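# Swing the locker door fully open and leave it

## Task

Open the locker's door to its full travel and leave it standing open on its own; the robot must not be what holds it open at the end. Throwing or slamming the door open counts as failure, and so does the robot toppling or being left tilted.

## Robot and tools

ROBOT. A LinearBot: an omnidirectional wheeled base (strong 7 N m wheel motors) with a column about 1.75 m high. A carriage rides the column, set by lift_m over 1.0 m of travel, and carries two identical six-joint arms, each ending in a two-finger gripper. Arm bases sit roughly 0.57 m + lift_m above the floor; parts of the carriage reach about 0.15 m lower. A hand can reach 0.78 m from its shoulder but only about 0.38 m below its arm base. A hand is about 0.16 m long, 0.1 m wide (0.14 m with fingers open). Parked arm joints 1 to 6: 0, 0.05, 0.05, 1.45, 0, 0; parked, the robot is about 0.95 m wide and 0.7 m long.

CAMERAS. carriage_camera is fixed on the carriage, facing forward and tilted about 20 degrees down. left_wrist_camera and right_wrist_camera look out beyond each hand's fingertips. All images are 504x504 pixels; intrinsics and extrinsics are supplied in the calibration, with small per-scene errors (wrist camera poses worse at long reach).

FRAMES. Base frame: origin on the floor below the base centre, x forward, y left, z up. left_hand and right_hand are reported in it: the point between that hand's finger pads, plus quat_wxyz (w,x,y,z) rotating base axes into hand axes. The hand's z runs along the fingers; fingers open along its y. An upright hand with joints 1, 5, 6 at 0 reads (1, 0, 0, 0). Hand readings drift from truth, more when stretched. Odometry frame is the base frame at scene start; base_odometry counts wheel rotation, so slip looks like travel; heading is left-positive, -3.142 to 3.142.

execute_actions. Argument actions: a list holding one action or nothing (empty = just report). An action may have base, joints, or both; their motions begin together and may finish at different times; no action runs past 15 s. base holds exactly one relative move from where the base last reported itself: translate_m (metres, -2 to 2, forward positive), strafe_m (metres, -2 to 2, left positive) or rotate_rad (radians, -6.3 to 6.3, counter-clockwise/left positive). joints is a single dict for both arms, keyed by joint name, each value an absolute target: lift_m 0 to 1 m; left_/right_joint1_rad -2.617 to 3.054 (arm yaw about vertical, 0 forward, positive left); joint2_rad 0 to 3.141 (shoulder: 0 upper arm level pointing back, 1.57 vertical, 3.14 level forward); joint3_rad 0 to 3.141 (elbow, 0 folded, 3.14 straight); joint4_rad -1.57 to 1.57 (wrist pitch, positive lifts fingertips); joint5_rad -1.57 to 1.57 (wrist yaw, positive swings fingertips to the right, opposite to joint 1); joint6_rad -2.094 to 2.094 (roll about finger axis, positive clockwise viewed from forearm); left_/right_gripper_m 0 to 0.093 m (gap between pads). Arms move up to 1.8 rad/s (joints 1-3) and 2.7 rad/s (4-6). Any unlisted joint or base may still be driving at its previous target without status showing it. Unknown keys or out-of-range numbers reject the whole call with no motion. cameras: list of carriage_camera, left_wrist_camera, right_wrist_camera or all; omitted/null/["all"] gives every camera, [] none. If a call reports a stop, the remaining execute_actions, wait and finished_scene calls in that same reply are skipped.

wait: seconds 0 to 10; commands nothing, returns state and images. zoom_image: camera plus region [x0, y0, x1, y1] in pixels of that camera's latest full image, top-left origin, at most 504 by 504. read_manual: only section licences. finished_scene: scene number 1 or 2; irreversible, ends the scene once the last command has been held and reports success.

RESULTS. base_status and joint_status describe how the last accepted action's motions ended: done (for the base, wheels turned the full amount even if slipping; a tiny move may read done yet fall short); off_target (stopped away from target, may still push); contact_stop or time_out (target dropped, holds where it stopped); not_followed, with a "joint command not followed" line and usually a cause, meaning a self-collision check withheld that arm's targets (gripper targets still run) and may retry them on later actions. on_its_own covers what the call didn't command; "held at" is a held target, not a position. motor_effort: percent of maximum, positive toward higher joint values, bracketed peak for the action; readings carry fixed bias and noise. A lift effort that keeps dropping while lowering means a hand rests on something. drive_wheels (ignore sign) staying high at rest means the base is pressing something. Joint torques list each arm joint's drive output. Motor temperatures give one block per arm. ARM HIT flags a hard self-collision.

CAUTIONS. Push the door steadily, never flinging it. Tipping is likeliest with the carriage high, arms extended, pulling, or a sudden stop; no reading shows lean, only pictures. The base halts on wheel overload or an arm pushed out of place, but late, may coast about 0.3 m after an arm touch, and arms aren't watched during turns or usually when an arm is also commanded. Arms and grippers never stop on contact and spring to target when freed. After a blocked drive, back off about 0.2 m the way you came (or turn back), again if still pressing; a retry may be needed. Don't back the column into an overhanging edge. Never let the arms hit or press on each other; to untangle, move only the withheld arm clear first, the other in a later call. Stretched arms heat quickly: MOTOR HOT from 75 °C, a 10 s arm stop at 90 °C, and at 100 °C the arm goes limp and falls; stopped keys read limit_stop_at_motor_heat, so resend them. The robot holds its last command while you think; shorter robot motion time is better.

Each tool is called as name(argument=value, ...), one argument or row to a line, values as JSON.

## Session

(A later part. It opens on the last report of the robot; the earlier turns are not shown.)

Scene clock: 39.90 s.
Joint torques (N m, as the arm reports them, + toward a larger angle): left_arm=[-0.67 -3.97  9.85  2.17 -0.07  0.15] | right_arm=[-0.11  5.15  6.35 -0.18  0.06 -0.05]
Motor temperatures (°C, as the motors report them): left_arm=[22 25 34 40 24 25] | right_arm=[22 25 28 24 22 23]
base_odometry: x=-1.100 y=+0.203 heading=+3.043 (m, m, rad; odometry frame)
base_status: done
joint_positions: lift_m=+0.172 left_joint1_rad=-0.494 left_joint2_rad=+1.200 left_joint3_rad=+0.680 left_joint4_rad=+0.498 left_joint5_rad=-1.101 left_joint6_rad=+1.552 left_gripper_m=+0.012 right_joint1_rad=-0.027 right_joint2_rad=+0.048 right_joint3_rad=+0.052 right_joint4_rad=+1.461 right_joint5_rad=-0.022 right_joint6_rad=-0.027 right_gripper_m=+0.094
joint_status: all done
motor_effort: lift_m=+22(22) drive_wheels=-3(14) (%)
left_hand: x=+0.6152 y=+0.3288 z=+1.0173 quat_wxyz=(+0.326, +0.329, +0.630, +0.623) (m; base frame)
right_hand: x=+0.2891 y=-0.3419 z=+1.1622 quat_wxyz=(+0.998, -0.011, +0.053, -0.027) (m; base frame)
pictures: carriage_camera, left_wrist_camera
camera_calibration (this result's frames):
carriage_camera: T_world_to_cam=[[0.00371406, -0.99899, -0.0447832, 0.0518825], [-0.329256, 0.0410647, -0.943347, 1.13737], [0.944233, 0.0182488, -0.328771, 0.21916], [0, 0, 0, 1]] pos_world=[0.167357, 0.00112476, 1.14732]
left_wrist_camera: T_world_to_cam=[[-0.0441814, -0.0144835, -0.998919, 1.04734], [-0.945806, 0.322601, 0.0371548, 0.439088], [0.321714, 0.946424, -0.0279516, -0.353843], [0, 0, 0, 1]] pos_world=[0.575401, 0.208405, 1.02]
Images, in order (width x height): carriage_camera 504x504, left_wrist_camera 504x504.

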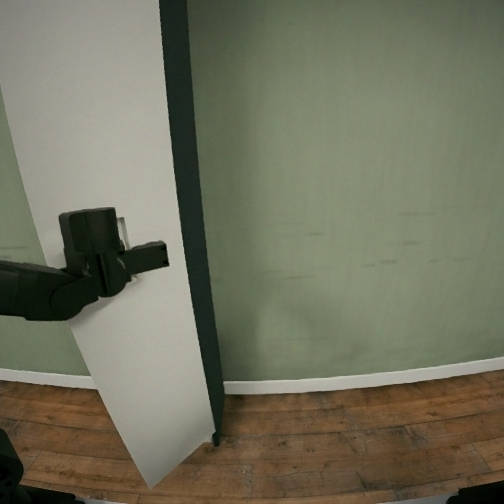

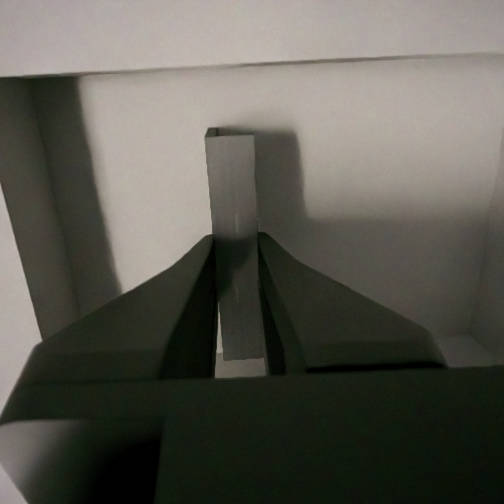

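execute_actions(
  actions=[
    {"base": {"strafe_m": -0.09}, "joints": {"left_joint1_rad": -0.40, "left_joint5_rad": -1.25}},
  ],
  cameras=["left_wrist_camera"],
)

execute_actions(
  actions=[
    {"base": {"strafe_m": -0.08}, "joints": {"left_joint1_rad": -0.35, "left_joint5_rad": -1.38}},
  ],
  cameras=["carriage_camera", "left_wrist_camera"],
)

Scene clock: 43.93 s.
Joint torques (N m, as the arm reports them, + toward a larger angle): left_arm=[ 0.32 -3.9   9.76  2.16  0.31  0.2 ] | right_arm=[-0.11  5.18  6.29 -0.17  0.09 -0.04]
Motor temperatures (°C, as the motors report them): left_arm=[22 25 34 39 24 25] | right_arm=[22 25 28 24 22 23]
base_odometry: x=-1.091 y=+0.292 heading=+3.043 (m, m, rad; odometry frame)
base_status: done
joint_positions: lift_m=+0.172 left_joint1_rad=-0.404 left_joint2_rad=+1.200 left_joint3_rad=+0.680 left_joint4_rad=+0.485 left_joint5_rad=-1.291 left_joint6_rad=+1.546 left_gripper_m=+0.012 right_joint1_rad=-0.027 right_joint2_rad=+0.048 right_joint3_rad=+0.052 right_joint4_rad=+1.461 right_joint5_rad=-0.022 right_joint6_rad=-0.027 right_gripper_m=+0.094
joint_status: left_joint5_rad off_target (ended at -1.291, target -1.250); the others done
motor_effort: lift_m=+20(22) drive_wheels=-3(10) (%)
left_hand: x=+0.5920 y=+0.3834 z=+1.0163 quat_wxyz=(+0.233, +0.241, +0.668, +0.664) (m; base frame)
right_hand: x=+0.2891 y=-0.3419 z=+1.1622 quat_wxyz=(+0.998, -0.011, +0.053, -0.027) (m; base frame)
pictures: left_wrist_camera
camera_calibration (this result's frames):
left_wrist_camera: T_world_to_cam=[[-0.0450075, -0.0205141, -0.998776, 1.04884], [-0.997839, 0.0488271, 0.0439624, 0.528424], [0.0478655, 0.998597, -0.0226674, -0.261368], [0, 0, 0, 1]] pos_world=[0.586998, 0.256715, 1.0184]
Images, in order (width x height): left_wrist_camera 504x504.

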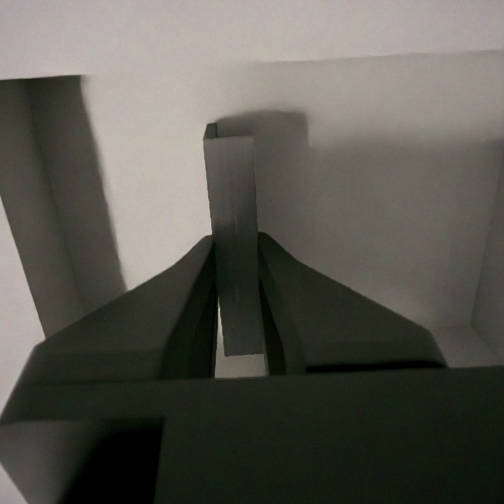

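Scene clock: 45.43 s.
Joint torques (N m, as the arm reports them, + toward a larger angle): left_arm=[-0.07 -3.83  9.68  2.17  0.15  0.24] | right_arm=[-0.18  5.08  6.27 -0.18  0.08 -0.04]
Motor temperatures (°C, as the motors report them): left_arm=[22 25 34 38 24 25] | right_arm=[22 25 28 24 22 23]
base_odometry: x=-1.083 y=+0.372 heading=+3.044 (m, m, rad; odometry frame)
base_status: done
joint_positions: lift_m=+0.172 left_joint1_rad=-0.350 left_joint2_rad=+1.200 left_joint3_rad=+0.680 left_joint4_rad=+0.476 left_joint5_rad=-1.404 left_joint6_rad=+1.538 left_gripper_m=+0.012 right_joint1_rad=-0.027 right_joint2_rad=+0.048 right_joint3_rad=+0.052 right_joint4_rad=+1.461 right_joint5_rad=-0.022 right_joint6_rad=-0.027 right_gripper_m=+0.094
joint_status: left_joint5_rad off_target (ended at -1.404, target -1.380); the others done
motor_effort: lift_m=+20(21) drive_wheels=-2(8) (%)
left_hand: x=+0.5730 y=+0.4118 z=+1.0160 quat_wxyz=(+0.176, +0.185, +0.685, +0.682) (m; base frame)
right_hand: x=+0.2891 y=-0.3419 z=+1.1622 quat_wxyz=(+0.998, -0.011, +0.053, -0.027) (m; base frame)
pictures: carriage_camera, left_wrist_camera
camera_calibration (this result's frames):
carriage_camera: T_world_to_cam=[[0.00371406, -0.99899, -0.0447832, 0.0518825], [-0.329256, 0.0410647, -0.943347, 1.13737], [0.944233, 0.0182488, -0.328771, 0.21916], [0, 0, 0, 1]] pos_world=[0.167357, 0.00112476, 1.14732]
left_wrist_camera: T_world_to_cam=[[-0.0418087, -0.0246872, -0.998821, 1.04818], [-0.991937, -0.118677, 0.0444538, 0.573203], [-0.119635, 0.992626, -0.0195265, -0.193603], [0, 0, 0, 1]] pos_world=[0.589243, 0.286078, 1.01768]
Images, in order (width x height): carriage_camera 504x504, left_wrist_camera 504x504.

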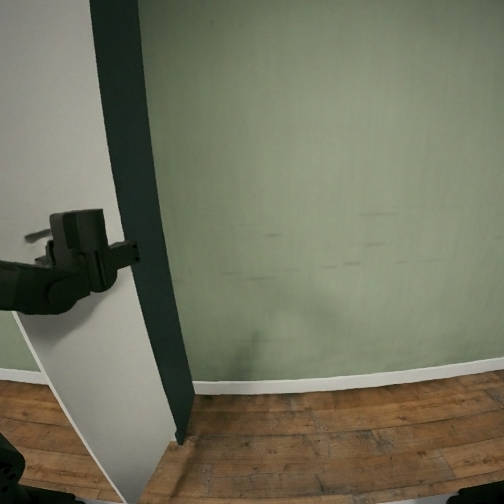

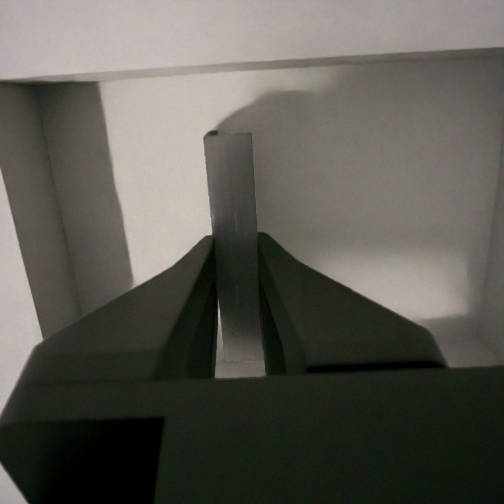

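execute_actions(
  actions=[
    {"base": {"strafe_m": -0.108}, "joints": {"left_joint1_rad": -0.2, "left_joint5_rad": -1.5, "left_joint2_rad": 1.35, "left_joint3_rad": 0.8, "left_joint4_rad": 0.55}},
  ],
  cameras=["carriage_camera", "left_wrist_camera"],
)

Scene clock: 47.97 s.
Joint torques (N m, as the arm reports them, + toward a larger angle): left_arm=[-1.38 -4.7   9.9   2.06  0.18  0.22] | right_arm=[-0.07  5.13  6.34 -0.18  0.07 -0.05]
Motor temperatures (°C, as the motors report them): left_arm=[22 25 34 38 24 25] | right_arm=[22 25 28 24 22 23]
base_odometry: x=-1.073 y=+0.479 heading=+3.044 (m, m, rad; odometry frame)
base_status: done
joint_positions: lift_m=+0.172 left_joint1_rad=-0.185 left_joint2_rad=+1.346 left_joint3_rad=+0.775 left_joint4_rad=+0.527 left_joint5_rad=-1.529 left_joint6_rad=+1.542 left_gripper_m=+0.012 right_joint1_rad=-0.027 right_joint2_rad=+0.048 right_joint3_rad=+0.052 right_joint4_rad=+1.460 right_joint5_rad=-0.022 right_joint6_rad=-0.027 right_gripper_m=+0.094
joint_status: left_joint5_rad off_target (ended at -1.529, target -1.500); the others done
motor_effort: lift_m=+22(20) drive_wheels=-3(10) (%)
left_hand: x=+0.5696 y=+0.4621 z=+1.0160 quat_wxyz=(+0.075, +0.085, +0.703, +0.703) (m; base frame)
right_hand: x=+0.2892 y=-0.3419 z=+1.1622 quat_wxyz=(+0.998, -0.011, +0.053, -0.027) (m; base frame)
pictures: carriage_camera, left_wrist_camera
camera_calibration (this result's frames):
carriage_camera: T_world_to_cam=[[0.00371406, -0.99899, -0.0447832, 0.0518825], [-0.329256, 0.0410647, -0.943347, 1.13737], [0.944233, 0.0182488, -0.328771, 0.219159], [0, 0, 0, 1]] pos_world=[0.167357, 0.00112476, 1.14732]
left_wrist_camera: T_world_to_cam=[[-0.0360504, -0.0292978, -0.99892, 1.04818], [-0.916532, -0.397451, 0.0447341, 0.661367], [-0.398333, 0.917156, -0.0125241, -0.0574378], [0, 0, 0, 1]] pos_world=[0.621073, 0.34625, 1.01675]
Images, in order (width x height): carriage_camera 504x504, left_wrist_camera 504x504.

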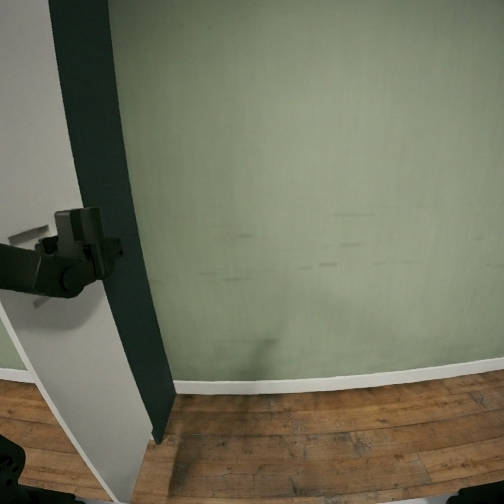

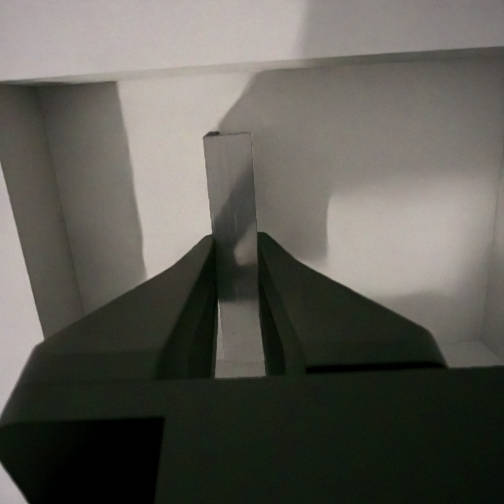

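execute_actions(
  actions=[
    {"base": {"strafe_m": -0.04}, "joints": {"left_joint5_rad": -1.48}},
  ],
  cameras=["carriage_camera", "left_wrist_camera"],
)

Scene clock: 49.30 s.
Joint torques (N m, as the arm reports them, + toward a larger angle): left_arm=[-0.67 -4.72  9.93  2.07 -0.02  0.23] | right_arm=[-0.08  5.12  6.25 -0.19  0.06 -0.04]
Motor temperatures (°C, as the motors report them): left_arm=[22 25 34 37 24 25] | right_arm=[22 25 28 24 22 23]
base_odometry: x=-1.069 y=+0.519 heading=+3.044 (m, m, rad; odometry frame)
base_status: done
joint_positions: lift_m=+0.172 left_joint1_rad=-0.194 left_joint2_rad=+1.346 left_joint3_rad=+0.775 left_joint4_rad=+0.529 left_joint5_rad=-1.484 left_joint6_rad=+1.542 left_gripper_m=+0.012 right_joint1_rad=-0.027 right_joint2_rad=+0.048 right_joint3_rad=+0.052 right_joint4_rad=+1.460 right_joint5_rad=-0.022 right_joint6_rad=-0.027 right_gripper_m=+0.094
joint_status: all done
motor_effort: lift_m=+21(21) drive_wheels=-3(8) (%)
left_hand: x=+0.5780 y=+0.4575 z=+1.0158 quat_wxyz=(+0.094, +0.104, +0.701, +0.700) (m; base frame)
right_hand: x=+0.2892 y=-0.3419 z=+1.1622 quat_wxyz=(+0.998, -0.011, +0.053, -0.027) (m; base frame)
pictures: carriage_camera, left_wrist_camera
camera_calibration (this result's frames):
carriage_camera: T_world_to_cam=[[0.00371406, -0.99899, -0.0447832, 0.0518825], [-0.329256, 0.0410647, -0.943347, 1.13737], [0.944233, 0.0182488, -0.328771, 0.219159], [0, 0, 0, 1]] pos_world=[0.167357, 0.00112476, 1.14732]
left_wrist_camera: T_world_to_cam=[[-0.036131, -0.0296322, -0.998908, 1.04834], [-0.936624, -0.347538, 0.0441877, 0.656638], [-0.348468, 0.937197, -0.0151973, -0.0850429], [0, 0, 0, 1]] pos_world=[0.623266, 0.338973, 1.01688]
Images, in order (width x height): carriage_camera 504x504, left_wrist_camera 504x504.

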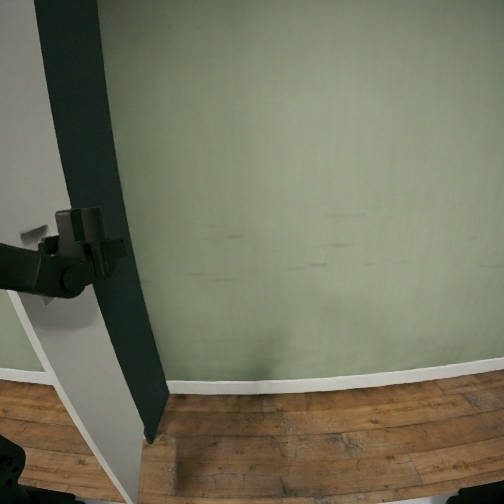

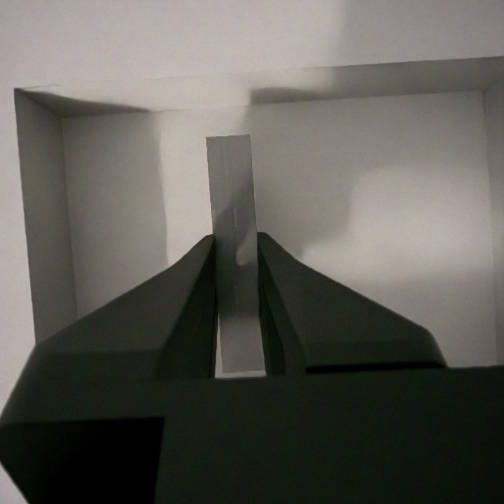

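execute_actions(
  actions=[
    {"joints": {"left_gripper_m": 0.045}},
  ],
  cameras=[],
)

execute_actions(
  actions=[
    {"joints": {"left_joint1_rad": -0.45}},
  ],
  cameras=["carriage_camera"],
)

execute_actions(
  actions=[
    {"base": {"translate_m": -0.16}, "joints": {"left_joint1_rad": -0.3, "left_joint5_rad": -0.3, "left_joint6_rad": 0.0, "left_gripper_m": 0.0, "left_joint2_rad": 0.6, "left_joint3_rad": 0.5, "left_joint4_rad": 0.1}},
  ],
  cameras=["carriage_camera"],
)

Scene clock: 51.10 s.
Joint torques (N m, as the arm reports them, + toward a larger angle): left_arm=[-0.61 -4.8   9.93  1.91 -0.03  0.04] | right_arm=[-0.09  5.15  6.23 -0.18  0.05 -0.04]
Motor temperatures (°C, as the motors report them): left_arm=[22 25 35 37 24 25] | right_arm=[22 25 28 24 22 23]
base_odometry: x=-1.069 y=+0.519 heading=+3.044 (m, m, rad; odometry frame)
base_status: not commanded
joint_positions: lift_m=+0.172 left_joint1_rad=-0.194 left_joint2_rad=+1.346 left_joint3_rad=+0.775 left_joint4_rad=+0.545 left_joint5_rad=-1.484 left_joint6_rad=+1.561 left_gripper_m=+0.045 right_joint1_rad=-0.027 right_joint2_rad=+0.048 right_joint3_rad=+0.052 right_joint4_rad=+1.460 right_joint5_rad=-0.022 right_joint6_rad=-0.027 right_gripper_m=+0.094
joint_status: all done
motor_effort: lift_m=+22(21) drive_wheels=-2(3) (%)
left_hand: x=+0.5781 y=+0.4575 z=+1.0172 quat_wxyz=(+0.093, +0.105, +0.700, +0.700) (m; base frame)
right_hand: x=+0.2892 y=-0.3419 z=+1.1622 quat_wxyz=(+0.998, -0.011, +0.053, -0.027) (m; base frame)
pictures: none
No camera images: the call's "cameras" was empty. Leave "cameras" out to get every camera's image.

Scene clock: 51.97 s.
Joint torques (N m, as the arm reports them, + toward a larger angle): left_arm=[-0.59 -4.78  9.97  1.89 -0.03  0.03] | right_arm=[-0.12  5.15  6.31 -0.19  0.06 -0.05]
Motor temperatures (°C, as the motors report them): left_arm=[22 25 35 36 24 25] | right_arm=[22 25 28 24 22 23]
base_odometry: x=-1.069 y=+0.519 heading=+3.044 (m, m, rad; odometry frame)
base_status: not commanded
joint_positions: lift_m=+0.172 left_joint1_rad=-0.445 left_joint2_rad=+1.346 left_joint3_rad=+0.775 left_joint4_rad=+0.546 left_joint5_rad=-1.484 left_joint6_rad=+1.562 left_gripper_m=+0.045 right_joint1_rad=-0.027 right_joint2_rad=+0.048 right_joint3_rad=+0.052 right_joint4_rad=+1.460 right_joint5_rad=-0.022 right_joint6_rad=-0.027 right_gripper_m=+0.094
joint_status: all done
motor_effort: lift_m=+22(21) drive_wheels=-2(2) (%)
left_hand: x=+0.5961 y=+0.3754 z=+1.0173 quat_wxyz=(+0.180, +0.192, +0.681, +0.683) (m; base frame)
right_hand: x=+0.2892 y=-0.3419 z=+1.1622 quat_wxyz=(+0.998, -0.011, +0.053, -0.027) (m; base frame)
pictures: carriage_camera
camera_calibration (this result's frames):
carriage_camera: T_world_to_cam=[[0.00371406, -0.99899, -0.0447832, 0.0518825], [-0.329256, 0.0410647, -0.943347, 1.13737], [0.944233, 0.0182488, -0.328771, 0.219159], [0, 0, 0, 1]] pos_world=[0.167357, 0.00112476, 1.14732]
Images, in order (width x height): carriage_camera 504x504.

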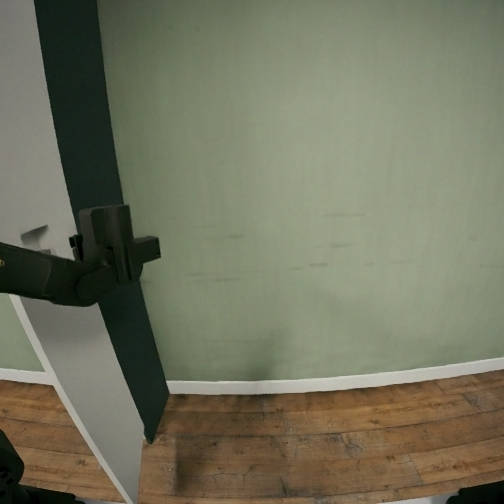

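Scene clock: 53.93 s.
Joint torques (N m, as the arm reports them, + toward a larger angle): left_arm=[ 0.32 -0.11  7.33  2.25  0.08 -0.03] | right_arm=[-0.15  5.18  6.3  -0.19  0.06 -0.05]
Motor temperatures (°C, as the motors report them): left_arm=[22 25 35 36 24 25] | right_arm=[22 25 28 24 22 23]
base_odometry: x=-0.910 y=+0.504 heading=+3.044 (m, m, rad; odometry frame)
base_status: done
joint_positions: lift_m=+0.172 left_joint1_rad=-0.304 left_joint2_rad=+0.606 left_joint3_rad=+0.520 left_joint4_rad=+0.118 left_joint5_rad=-0.311 left_joint6_rad=+0.007 left_gripper_m=+0.001 right_joint1_rad=-0.027 right_joint2_rad=+0.048 right_joint3_rad=+0.052 right_joint4_rad=+1.461 right_joint5_rad=-0.022 right_joint6_rad=-0.027 right_gripper_m=+0.094
joint_status: all done
motor_effort: lift_m=+21(21) drive_wheels=-2(7) (%)
left_hand: x=+0.5541 y=+0.3084 z=+1.0411 quat_wxyz=(+0.718, -0.004, +0.696, +0.001) (m; base frame)
right_hand: x=+0.2890 y=-0.3419 z=+1.1622 quat_wxyz=(+0.998, -0.011, +0.053, -0.027) (m; base frame)
pictures: carriage_camera
camera_calibration (this result's frames):
carriage_camera: T_world_to_cam=[[0.00371406, -0.99899, -0.0447832, 0.0518825], [-0.329256, 0.0410647, -0.943347, 1.13737], [0.944233, 0.0182488, -0.328771, 0.219159], [0, 0, 0, 1]] pos_world=[0.167357, 0.00112476, 1.14732]
Images, in order (width x height): carriage_camera 504x504.

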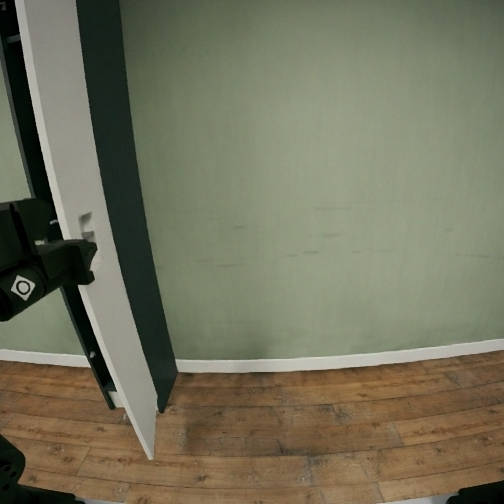

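execute_actions(
  actions=[
    {"base": {"strafe_m": 0.27}, "joints": {"left_joint1_rad": 0.0, "left_joint5_rad": 0.0, "lift_m": 0.3}},
  ],
  cameras=["carriage_camera", "left_wrist_camera"],
)

Scene clock: 56.77 s.
Joint torques (N m, as the arm reports them, + toward a larger angle): left_arm=[ 0.7  -0.2   7.38  2.31  0.07 -0.04] | right_arm=[-0.13  5.13  6.25 -0.19  0.05 -0.05]
Motor temperatures (°C, as the motors report them): left_arm=[22 25 34 36 24 25] | right_arm=[22 25 28 24 22 23]
base_odometry: x=-0.936 y=+0.235 heading=+3.044 (m, m, rad; odometry frame)
base_status: done
joint_positions: lift_m=+0.300 left_joint1_rad=-0.008 left_joint2_rad=+0.606 left_joint3_rad=+0.520 left_joint4_rad=+0.115 left_joint5_rad=-0.011 left_joint6_rad=+0.007 left_gripper_m=+0.001 right_joint1_rad=-0.027 right_joint2_rad=+0.048 right_joint3_rad=+0.052 right_joint4_rad=+1.461 right_joint5_rad=-0.022 right_joint6_rad=-0.027 right_gripper_m=+0.094
joint_status: all done
motor_effort: lift_m=+23(25) drive_wheels=-3(8) (%)
left_hand: x=+0.5599 y=+0.3444 z=+1.1685 quat_wxyz=(+0.718, +0.001, +0.696, +0.003) (m; base frame)
right_hand: x=+0.2891 y=-0.3420 z=+1.2899 quat_wxyz=(+0.998, -0.011, +0.053, -0.027) (m; base frame)
pictures: carriage_camera, left_wrist_camera
camera_calibration (this result's frames):
carriage_camera: T_world_to_cam=[[0.00371406, -0.99899, -0.0447832, 0.0576046], [-0.329256, 0.0410647, -0.943347, 1.25791], [0.944233, 0.0182488, -0.328771, 0.261168], [0, 0, 0, 1]] pos_world=[0.167357, 0.00112476, 1.27509]
left_wrist_camera: T_world_to_cam=[[-0.0316075, -0.999287, -0.0206612, 0.385213], [-0.569195, 0.0349881, -0.821458, 1.26763], [0.821595, -0.014204, -0.569895, 0.337564], [0, 0, 0, 1]] pos_world=[0.456361, 0.345381, 1.24164]
Images, in order (width x height): carriage_camera 504x504, left_wrist_camera 504x504.

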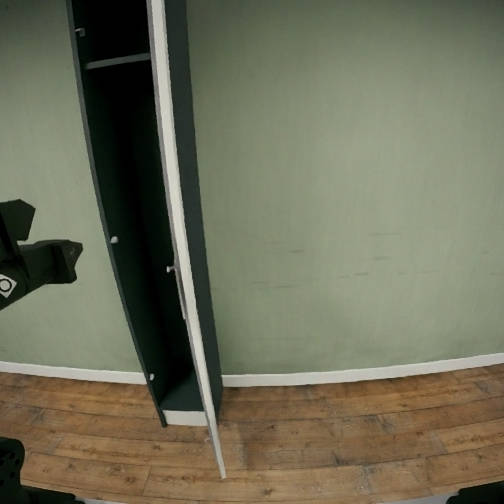

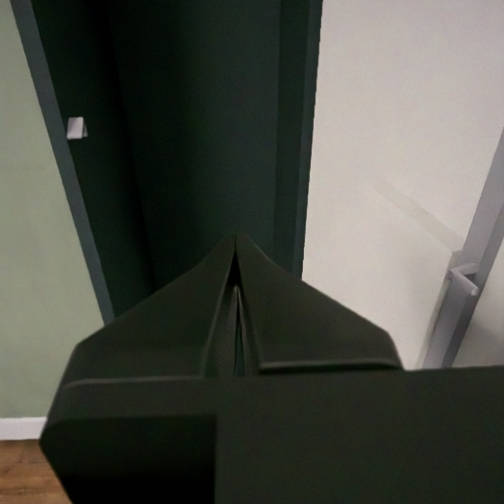

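execute_actions(
  actions=[
    {"base": {"translate_m": 0.08}, "joints": {"left_joint2_rad": 1.35, "left_joint3_rad": 0.8, "left_joint4_rad": 0.55, "left_joint5_rad": 0.4, "left_joint6_rad": -1.57}},
  ],
  cameras=["carriage_camera", "left_wrist_camera"],
)

execute_actions(
  actions=[
    {"base": {"strafe_m": -0.07}},
  ],
  cameras=["carriage_camera", "left_wrist_camera"],
)

Scene clock: 59.83 s.
Joint torques (N m, as the arm reports them, + toward a larger angle): left_arm=[ 0.7  -5.12  8.31  2.45  0.09  0.06] | right_arm=[-0.11  5.17  6.31 -0.16  0.06 -0.05]
Motor temperatures (°C, as the motors report them): left_arm=[22 25 34 36 24 25] | right_arm=[22 25 28 24 22 23]
base_odometry: x=-1.016 y=+0.242 heading=+3.044 (m, m, rad; odometry frame)
base_status: done
joint_positions: lift_m=+0.300 left_joint1_rad=-0.008 left_joint2_rad=+1.344 left_joint3_rad=+0.805 left_joint4_rad=+0.552 left_joint5_rad=+0.387 left_joint6_rad=-1.563 left_gripper_m=+0.001 right_joint1_rad=-0.027 right_joint2_rad=+0.048 right_joint3_rad=+0.052 right_joint4_rad=+1.460 right_joint5_rad=-0.022 right_joint6_rad=-0.027 right_gripper_m=+0.094
joint_status: all done
motor_effort: lift_m=+24(24) drive_wheels=-5(12) (%)
left_hand: x=+0.6963 y=+0.2764 z=+1.1578 quat_wxyz=(+0.398, -0.386, +0.587, -0.589) (m; base frame)
right_hand: x=+0.2893 y=-0.3420 z=+1.2899 quat_wxyz=(+0.998, -0.011, +0.053, -0.027) (m; base frame)
pictures: carriage_camera, left_wrist_camera
camera_calibration (this result's frames):
carriage_camera: T_world_to_cam=[[0.00371406, -0.99899, -0.0447832, 0.0576046], [-0.329256, 0.0410647, -0.943347, 1.25791], [0.944233, 0.0182488, -0.328771, 0.261168], [0, 0, 0, 1]] pos_world=[0.167357, 0.00112476, 1.27509]
left_wrist_camera: T_world_to_cam=[[-0.0532159, -0.00617742, 0.998564, -1.11812], [-0.856935, -0.513104, -0.0488424, 0.796187], [0.512669, -0.858304, 0.0220117, -0.0183757], [0, 0, 0, 1]] pos_world=[0.6322, 0.385848, 1.15581]
Images, in order (width x height): carriage_camera 504x504, left_wrist_camera 504x504.

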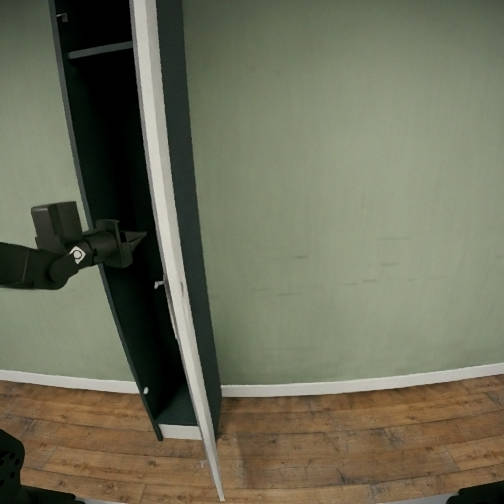

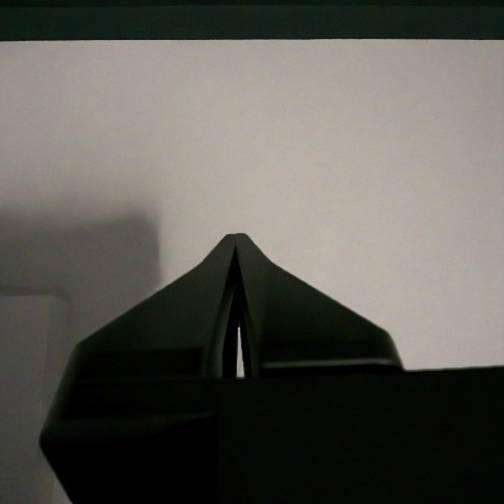

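Scene clock: 61.27 s.
Joint torques (N m, as the arm reports them, + toward a larger angle): left_arm=[-0.31 -5.19  8.33  2.45  0.08  0.04] | right_arm=[-0.16  5.18  6.28 -0.18  0.06 -0.04]
Motor temperatures (°C, as the motors report them): left_arm=[22 25 34 36 24 25] | right_arm=[22 25 28 24 22 23]
base_odometry: x=-1.009 y=+0.312 heading=+3.045 (m, m, rad; odometry frame)
base_status: done
joint_positions: lift_m=+0.300 left_joint1_rad=+0.002 left_joint2_rad=+1.344 left_joint3_rad=+0.805 left_joint4_rad=+0.553 left_joint5_rad=+0.387 left_joint6_rad=-1.563 left_gripper_m=+0.001 right_joint1_rad=-0.027 right_joint2_rad=+0.048 right_joint3_rad=+0.052 right_joint4_rad=+1.460 right_joint5_rad=-0.022 right_joint6_rad=-0.027 right_gripper_m=+0.094
joint_status: not commanded
motor_effort: lift_m=+24(23) drive_wheels=+1(9) (%)
left_hand: x=+0.6970 y=+0.2809 z=+1.1580 quat_wxyz=(+0.401, -0.389, +0.585, -0.588) (m; base frame)
right_hand: x=+0.2893 y=-0.3420 z=+1.2899 quat_wxyz=(+0.998, -0.011, +0.053, -0.027) (m; base frame)
pictures: carriage_camera, left_wrist_camera
camera_calibration (this result's frames):
carriage_camera: T_world_to_cam=[[0.00371406, -0.99899, -0.0447832, 0.0576046], [-0.329256, 0.0410647, -0.943347, 1.25791], [0.944233, 0.0182488, -0.328771, 0.261168], [0, 0, 0, 1]] pos_world=[0.167357, 0.00112476, 1.27509]
left_wrist_camera: T_world_to_cam=[[-0.0539113, -0.00672663, 0.998523, -1.11755], [-0.851568, -0.521903, -0.0494929, 0.79856], [0.521465, -0.852978, 0.0224083, -0.022972], [0, 0, 0, 1]] pos_world=[0.631758, 0.389659, 1.15593]
Images, in order (width x height): carriage_camera 504x504, left_wrist_camera 504x504.

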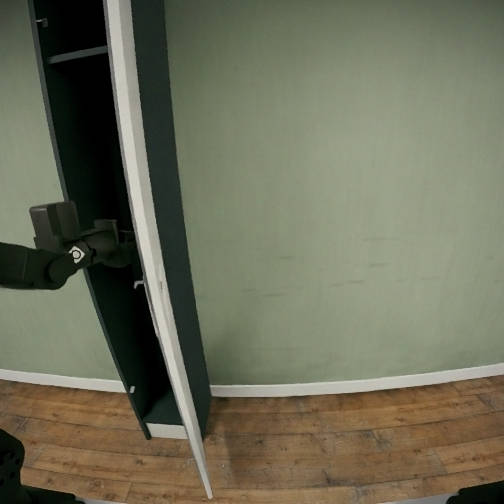

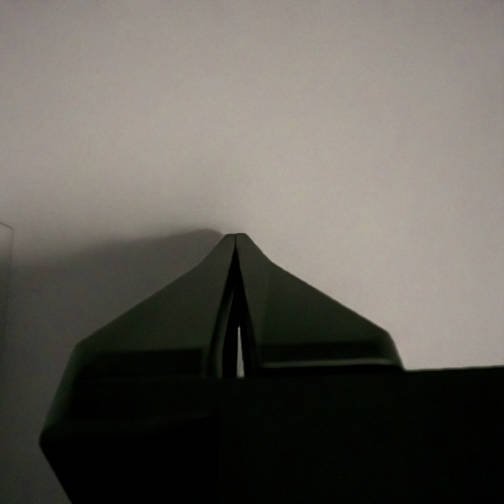

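The door moved slightly. Continue pushing.

execute_actions(
  actions=[
    {"base": {"strafe_m": -0.06}},
  ],
  cameras=["carriage_camera"],
)

execute_actions(
  actions=[
    {"base": {"strafe_m": -0.06}},
  ],
  cameras=["carriage_camera"],
)

Scene clock: 62.90 s.
Joint torques (N m, as the arm reports them, + toward a larger angle): left_arm=[-1.15 -5.2   8.32  2.41  0.07  0.06] | right_arm=[-0.07  5.09  6.25 -0.18  0.05 -0.06]
Motor temperatures (°C, as the motors report them): left_arm=[22 25 34 36 24 25] | right_arm=[22 25 28 24 22 23]
base_odometry: x=-1.004 y=+0.372 heading=+3.045 (m, m, rad; odometry frame)
base_status: done
joint_positions: lift_m=+0.300 left_joint1_rad=+0.012 left_joint2_rad=+1.344 left_joint3_rad=+0.805 left_joint4_rad=+0.555 left_joint5_rad=+0.387 left_joint6_rad=-1.563 left_gripper_m=+0.001 right_joint1_rad=-0.027 right_joint2_rad=+0.048 right_joint3_rad=+0.052 right_joint4_rad=+1.460 right_joint5_rad=-0.022 right_joint6_rad=-0.027 right_gripper_m=+0.094
joint_status: not commanded
motor_effort: lift_m=+23(23) drive_wheels=+0(7) (%)
left_hand: x=+0.6976 y=+0.2854 z=+1.1583 quat_wxyz=(+0.405, -0.391, +0.583, -0.586) (m; base frame)
right_hand: x=+0.2893 y=-0.3420 z=+1.2899 quat_wxyz=(+0.998, -0.011, +0.053, -0.027) (m; base frame)
pictures: carriage_camera
camera_calibration (this result's frames):
carriage_camera: T_world_to_cam=[[0.00371406, -0.99899, -0.0447832, 0.0576046], [-0.329256, 0.0410647, -0.943347, 1.25791], [0.944233, 0.0182488, -0.328771, 0.261168], [0, 0, 0, 1]] pos_world=[0.167357, 0.00112476, 1.27509]
Images, in order (width x height): carriage_camera 504x504.

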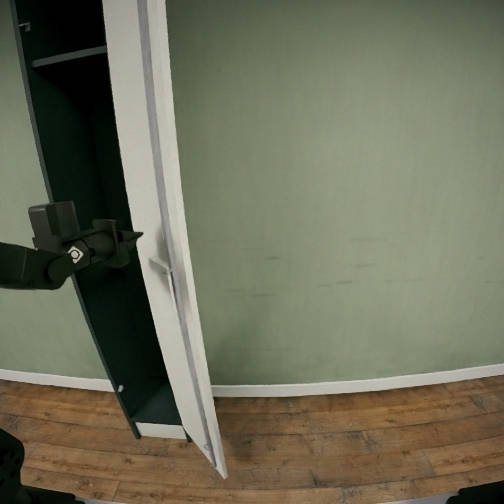

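Scene clock: 64.27 s.
Joint torques (N m, as the arm reports them, + toward a larger angle): left_arm=[-0.77 -5.08  8.25  2.41  0.08  0.07] | right_arm=[-0.1   5.11  6.33 -0.17  0.05 -0.04]
Motor temperatures (°C, as the motors report them): left_arm=[22 25 34 36 24 25] | right_arm=[22 25 28 24 22 23]
base_odometry: x=-0.998 y=+0.432 heading=+3.045 (m, m, rad; odometry frame)
base_status: done
joint_positions: lift_m=+0.300 left_joint1_rad=+0.008 left_joint2_rad=+1.344 left_joint3_rad=+0.805 left_joint4_rad=+0.556 left_joint5_rad=+0.388 left_joint6_rad=-1.563 left_gripper_m=+0.001 right_joint1_rad=-0.027 right_joint2_rad=+0.048 right_joint3_rad=+0.052 right_joint4_rad=+1.459 right_joint5_rad=-0.021 right_joint6_rad=-0.027 right_gripper_m=+0.094
joint_status: not commanded
motor_effort: lift_m=+22(24) drive_wheels=+1(10) (%)
left_hand: x=+0.6973 y=+0.2835 z=+1.1588 quat_wxyz=(+0.404, -0.389, +0.584, -0.587) (m; base frame)
right_hand: x=+0.2894 y=-0.3421 z=+1.2899 quat_wxyz=(+0.998, -0.011, +0.054, -0.027) (m; base frame)
pictures: carriage_camera
camera_calibration (this result's frames):
carriage_camera: T_world_to_cam=[[0.00371406, -0.99899, -0.0447832, 0.0576046], [-0.329256, 0.0410647, -0.943347, 1.25791], [0.944233, 0.0182488, -0.328771, 0.261168], [0, 0, 0, 1]] pos_world=[0.167357, 0.00112476, 1.27509]
Images, in order (width x height): carriage_camera 504x504.

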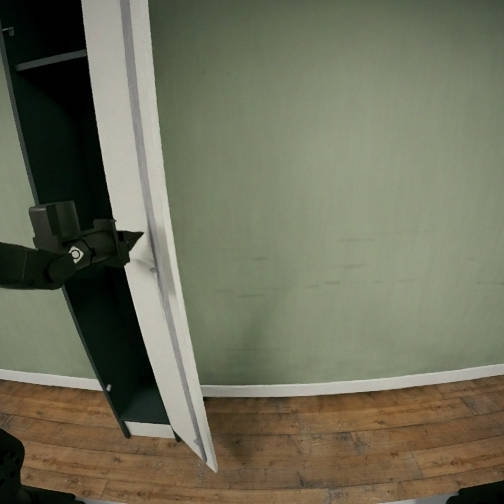

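execute_actions(
  actions=[
    {"base": {"translate_m": 0.05}},
  ],
  cameras=["carriage_camera"],
)

execute_actions(
  actions=[
    {"base": {"translate_m": 0.04}},
  ],
  cameras=["carriage_camera"],
)

Scene clock: 65.70 s.
Joint torques (N m, as the arm reports them, + toward a larger angle): left_arm=[-0.83 -5.09  8.32  2.4  -0.06  0.05] | right_arm=[-0.13  5.19  6.24 -0.18  0.06 -0.05]
Motor temperatures (°C, as the motors report them): left_arm=[22 25 34 36 24 25] | right_arm=[22 25 28 24 22 23]
base_odometry: x=-1.048 y=+0.437 heading=+3.045 (m, m, rad; odometry frame)
base_status: done
joint_positions: lift_m=+0.300 left_joint1_rad=+0.008 left_joint2_rad=+1.344 left_joint3_rad=+0.805 left_joint4_rad=+0.556 left_joint5_rad=+0.404 left_joint6_rad=-1.563 left_gripper_m=+0.001 right_joint1_rad=-0.027 right_joint2_rad=+0.048 right_joint3_rad=+0.052 right_joint4_rad=+1.460 right_joint5_rad=-0.021 right_joint6_rad=-0.027 right_gripper_m=+0.094
joint_status: not commanded
motor_effort: lift_m=+23(23) drive_wheels=-6(7) (%)
left_hand: x=+0.6961 y=+0.2809 z=+1.1591 quat_wxyz=(+0.399, -0.384, +0.587, -0.590) (m; base frame)
right_hand: x=+0.2893 y=-0.3421 z=+1.2899 quat_wxyz=(+0.998, -0.011, +0.053, -0.027) (m; base frame)
pictures: carriage_camera
camera_calibration (this result's frames):
carriage_camera: T_world_to_cam=[[0.00371406, -0.99899, -0.0447832, 0.0576046], [-0.329256, 0.0410647, -0.943347, 1.25791], [0.944233, 0.0182488, -0.328771, 0.261168], [0, 0, 0, 1]] pos_world=[0.167357, 0.00112476, 1.27509]
Images, in order (width x height): carriage_camera 504x504.

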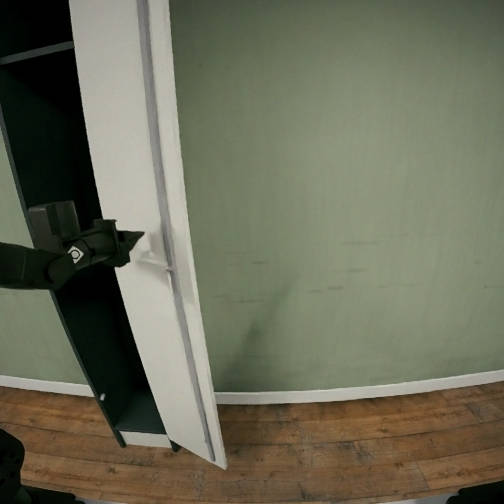

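Scene clock: 66.83 s.
Joint torques (N m, as the arm reports them, + toward a larger angle): left_arm=[-0.75 -4.8   8.3   2.44 -0.11  0.06] | right_arm=[-0.11  5.12  6.28 -0.17  0.05 -0.05]
Motor temperatures (°C, as the motors report them): left_arm=[22 25 34 36 24 25] | right_arm=[22 25 28 24 22 23]
base_odometry: x=-1.088 y=+0.441 heading=+3.044 (m, m, rad; odometry frame)
base_status: done
joint_positions: lift_m=+0.300 left_joint1_rad=+0.008 left_joint2_rad=+1.339 left_joint3_rad=+0.805 left_joint4_rad=+0.553 left_joint5_rad=+0.412 left_joint6_rad=-1.563 left_gripper_m=+0.001 right_joint1_rad=-0.027 right_joint2_rad=+0.048 right_joint3_rad=+0.052 right_joint4_rad=+1.459 right_joint5_rad=-0.021 right_joint6_rad=-0.027 right_gripper_m=+0.094
joint_status: not commanded
motor_effort: lift_m=+24(22) drive_wheels=+3(15) (%)
left_hand: x=+0.6948 y=+0.2794 z=+1.1600 quat_wxyz=(+0.397, -0.382, +0.588, -0.592) (m; base frame)
right_hand: x=+0.2896 y=-0.3421 z=+1.2899 quat_wxyz=(+0.998, -0.011, +0.054, -0.027) (m; base frame)
pictures: carriage_camera
camera_calibration (this result's frames):
carriage_camera: T_world_to_cam=[[0.00371406, -0.99899, -0.0447832, 0.0576046], [-0.329256, 0.0410647, -0.943347, 1.25791], [0.944233, 0.0182488, -0.328771, 0.261168], [0, 0, 0, 1]] pos_world=[0.167357, 0.00112476, 1.27509]
Images, in order (width x height): carriage_camera 504x504.

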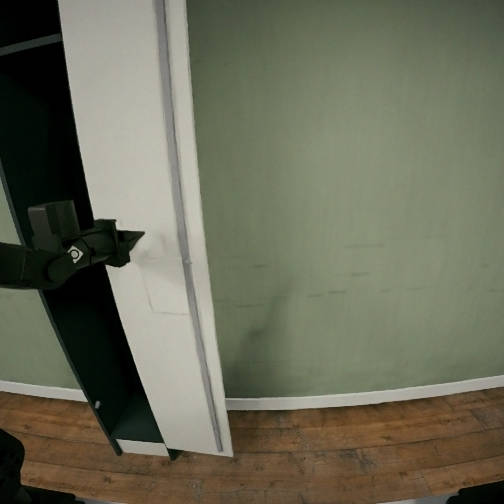

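execute_actions(
  actions=[
    {"base": {"translate_m": 0.03}},
  ],
  cameras=["carriage_camera"],
)

execute_actions(
  actions=[
    {"base": {"translate_m": 0.025}},
  ],
  cameras=["carriage_camera"],
)

Scene clock: 68.07 s.
Joint torques (N m, as the arm reports them, + toward a larger angle): left_arm=[-0.72 -4.74  8.35  2.41 -0.21  0.08] | right_arm=[-0.09  5.14  6.29 -0.16  0.06 -0.04]
Motor temperatures (°C, as the motors report them): left_arm=[22 25 35 36 24 25] | right_arm=[22 25 29 24 22 23]
base_odometry: x=-1.117 y=+0.444 heading=+3.044 (m, m, rad; odometry frame)
base_status: done
joint_positions: lift_m=+0.300 left_joint1_rad=+0.008 left_joint2_rad=+1.339 left_joint3_rad=+0.805 left_joint4_rad=+0.555 left_joint5_rad=+0.418 left_joint6_rad=-1.563 left_gripper_m=+0.001 right_joint1_rad=-0.027 right_joint2_rad=+0.048 right_joint3_rad=+0.052 right_joint4_rad=+1.458 right_joint5_rad=-0.021 right_joint6_rad=-0.027 right_gripper_m=+0.094
joint_status: not commanded
motor_effort: lift_m=+24(24) drive_wheels=+3(10) (%)
left_hand: x=+0.6944 y=+0.2785 z=+1.1604 quat_wxyz=(+0.396, -0.379, +0.589, -0.594) (m; base frame)
right_hand: x=+0.2898 y=-0.3421 z=+1.2899 quat_wxyz=(+0.998, -0.011, +0.054, -0.027) (m; base frame)
pictures: carriage_camera
camera_calibration (this result's frames):
carriage_camera: T_world_to_cam=[[0.00371406, -0.99899, -0.0447832, 0.0576046], [-0.329256, 0.0410647, -0.943347, 1.25791], [0.944233, 0.0182488, -0.328771, 0.261168], [0, 0, 0, 1]] pos_world=[0.167357, 0.00112476, 1.27509]
Images, in order (width x height): carriage_camera 504x504.

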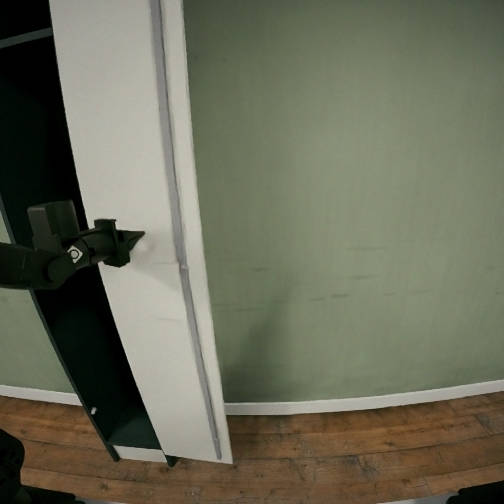

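Scene clock: 69.03 s.
Joint torques (N m, as the arm reports them, + toward a larger angle): left_arm=[-3.34  2.22 11.29  3.06 -0.86  0.06] | right_arm=[-0.11  5.11  6.23 -0.14  0.08 -0.04]
Motor temperatures (°C, as the motors report them): left_arm=[22 25 35 36 24 25] | right_arm=[22 25 29 24 22 23]
base_odometry: x=-1.141 y=+0.446 heading=+3.045 (m, m, rad; odometry frame)
base_status: translate_m contact_stop (by the wheels' count: +0.024 of +0.025)
joint_positions: lift_m=+0.300 left_joint1_rad=+0.035 left_joint2_rad=+1.260 left_joint3_rad=+0.765 left_joint4_rad=+0.492 left_joint5_rad=+0.497 left_joint6_rad=-1.563 left_gripper_m=+0.001 right_joint1_rad=-0.027 right_joint2_rad=+0.048 right_joint3_rad=+0.052 right_joint4_rad=+1.459 right_joint5_rad=-0.021 right_joint6_rad=-0.027 right_gripper_m=+0.094
joint_status: not commanded
motor_effort: lift_m=+24(23) drive_wheels=+9(15) (%)
left_hand: x=+0.6729 y=+0.2773 z=+1.1593 quat_wxyz=(+0.374, -0.370, +0.603, -0.600) (m; base frame)
right_hand: x=+0.2895 y=-0.3421 z=+1.2899 quat_wxyz=(+0.998, -0.011, +0.054, -0.027) (m; base frame)
pictures: carriage_camera
camera_calibration (this result's frames):
carriage_camera: T_world_to_cam=[[0.00371406, -0.99899, -0.0447832, 0.0576046], [-0.329256, 0.0410647, -0.943347, 1.25791], [0.944233, 0.0182488, -0.328771, 0.261168], [0, 0, 0, 1]] pos_world=[0.167357, 0.00112476, 1.27509]
Images, in order (width x height): carriage_camera 504x504.

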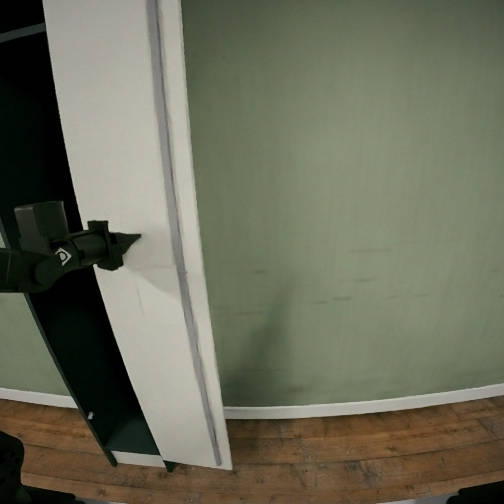

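The door is at its stop. Back off.

execute_actions(
  actions=[
    {"base": {"translate_m": -0.08}},
  ],
  cameras=["carriage_camera"],
)

finished_scene(
  scene=1,
)

Scene clock: 70.80 s.
Joint torques (N m, as the arm reports them, + toward a larger angle): left_arm=[-1.13 -4.37  9.96  2.39 -0.14  0.07] | right_arm=[-0.09  5.15  6.31 -0.2   0.06 -0.04]
Motor temperatures (°C, as the motors report them): left_arm=[22 25 35 36 24 25] | right_arm=[22 25 29 24 22 23]
base_odometry: x=-1.062 y=+0.439 heading=+3.045 (m, m, rad; odometry frame)
base_status: done
joint_positions: lift_m=+0.300 left_joint1_rad=+0.011 left_joint2_rad=+1.336 left_joint3_rad=+0.782 left_joint4_rad=+0.557 left_joint5_rad=+0.413 left_joint6_rad=-1.563 left_gripper_m=+0.001 right_joint1_rad=-0.027 right_joint2_rad=+0.048 right_joint3_rad=+0.052 right_joint4_rad=+1.460 right_joint5_rad=-0.021 right_joint6_rad=-0.027 right_gripper_m=+0.094
joint_status: not commanded
motor_effort: lift_m=+23(23) drive_wheels=+2(8) (%)
left_hand: x=+0.6927 y=+0.2810 z=+1.1513 quat_wxyz=(+0.393, -0.387, +0.591, -0.589) (m; base frame)
right_hand: x=+0.2892 y=-0.3421 z=+1.2899 quat_wxyz=(+0.998, -0.011, +0.053, -0.027) (m; base frame)
pictures: carriage_camera
camera_calibration (this result's frames):
carriage_camera: T_world_to_cam=[[0.00371406, -0.99899, -0.0447832, 0.0576046], [-0.329256, 0.0410647, -0.943347, 1.25791], [0.944233, 0.0182488, -0.328771, 0.261168], [0, 0, 0, 1]] pos_world=[0.167357, 0.00112476, 1.27509]
Images, in order (width x height): carriage_camera 504x504.

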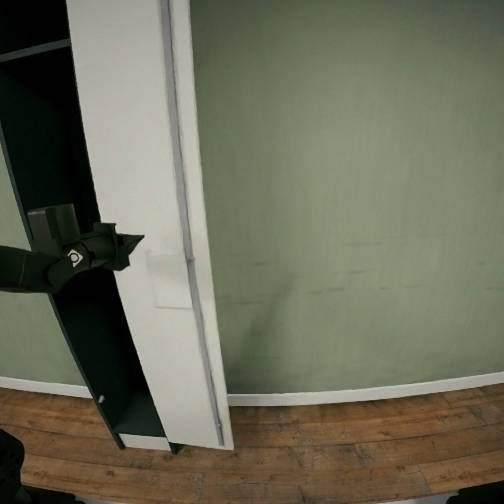

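The scene is finished: the task was done.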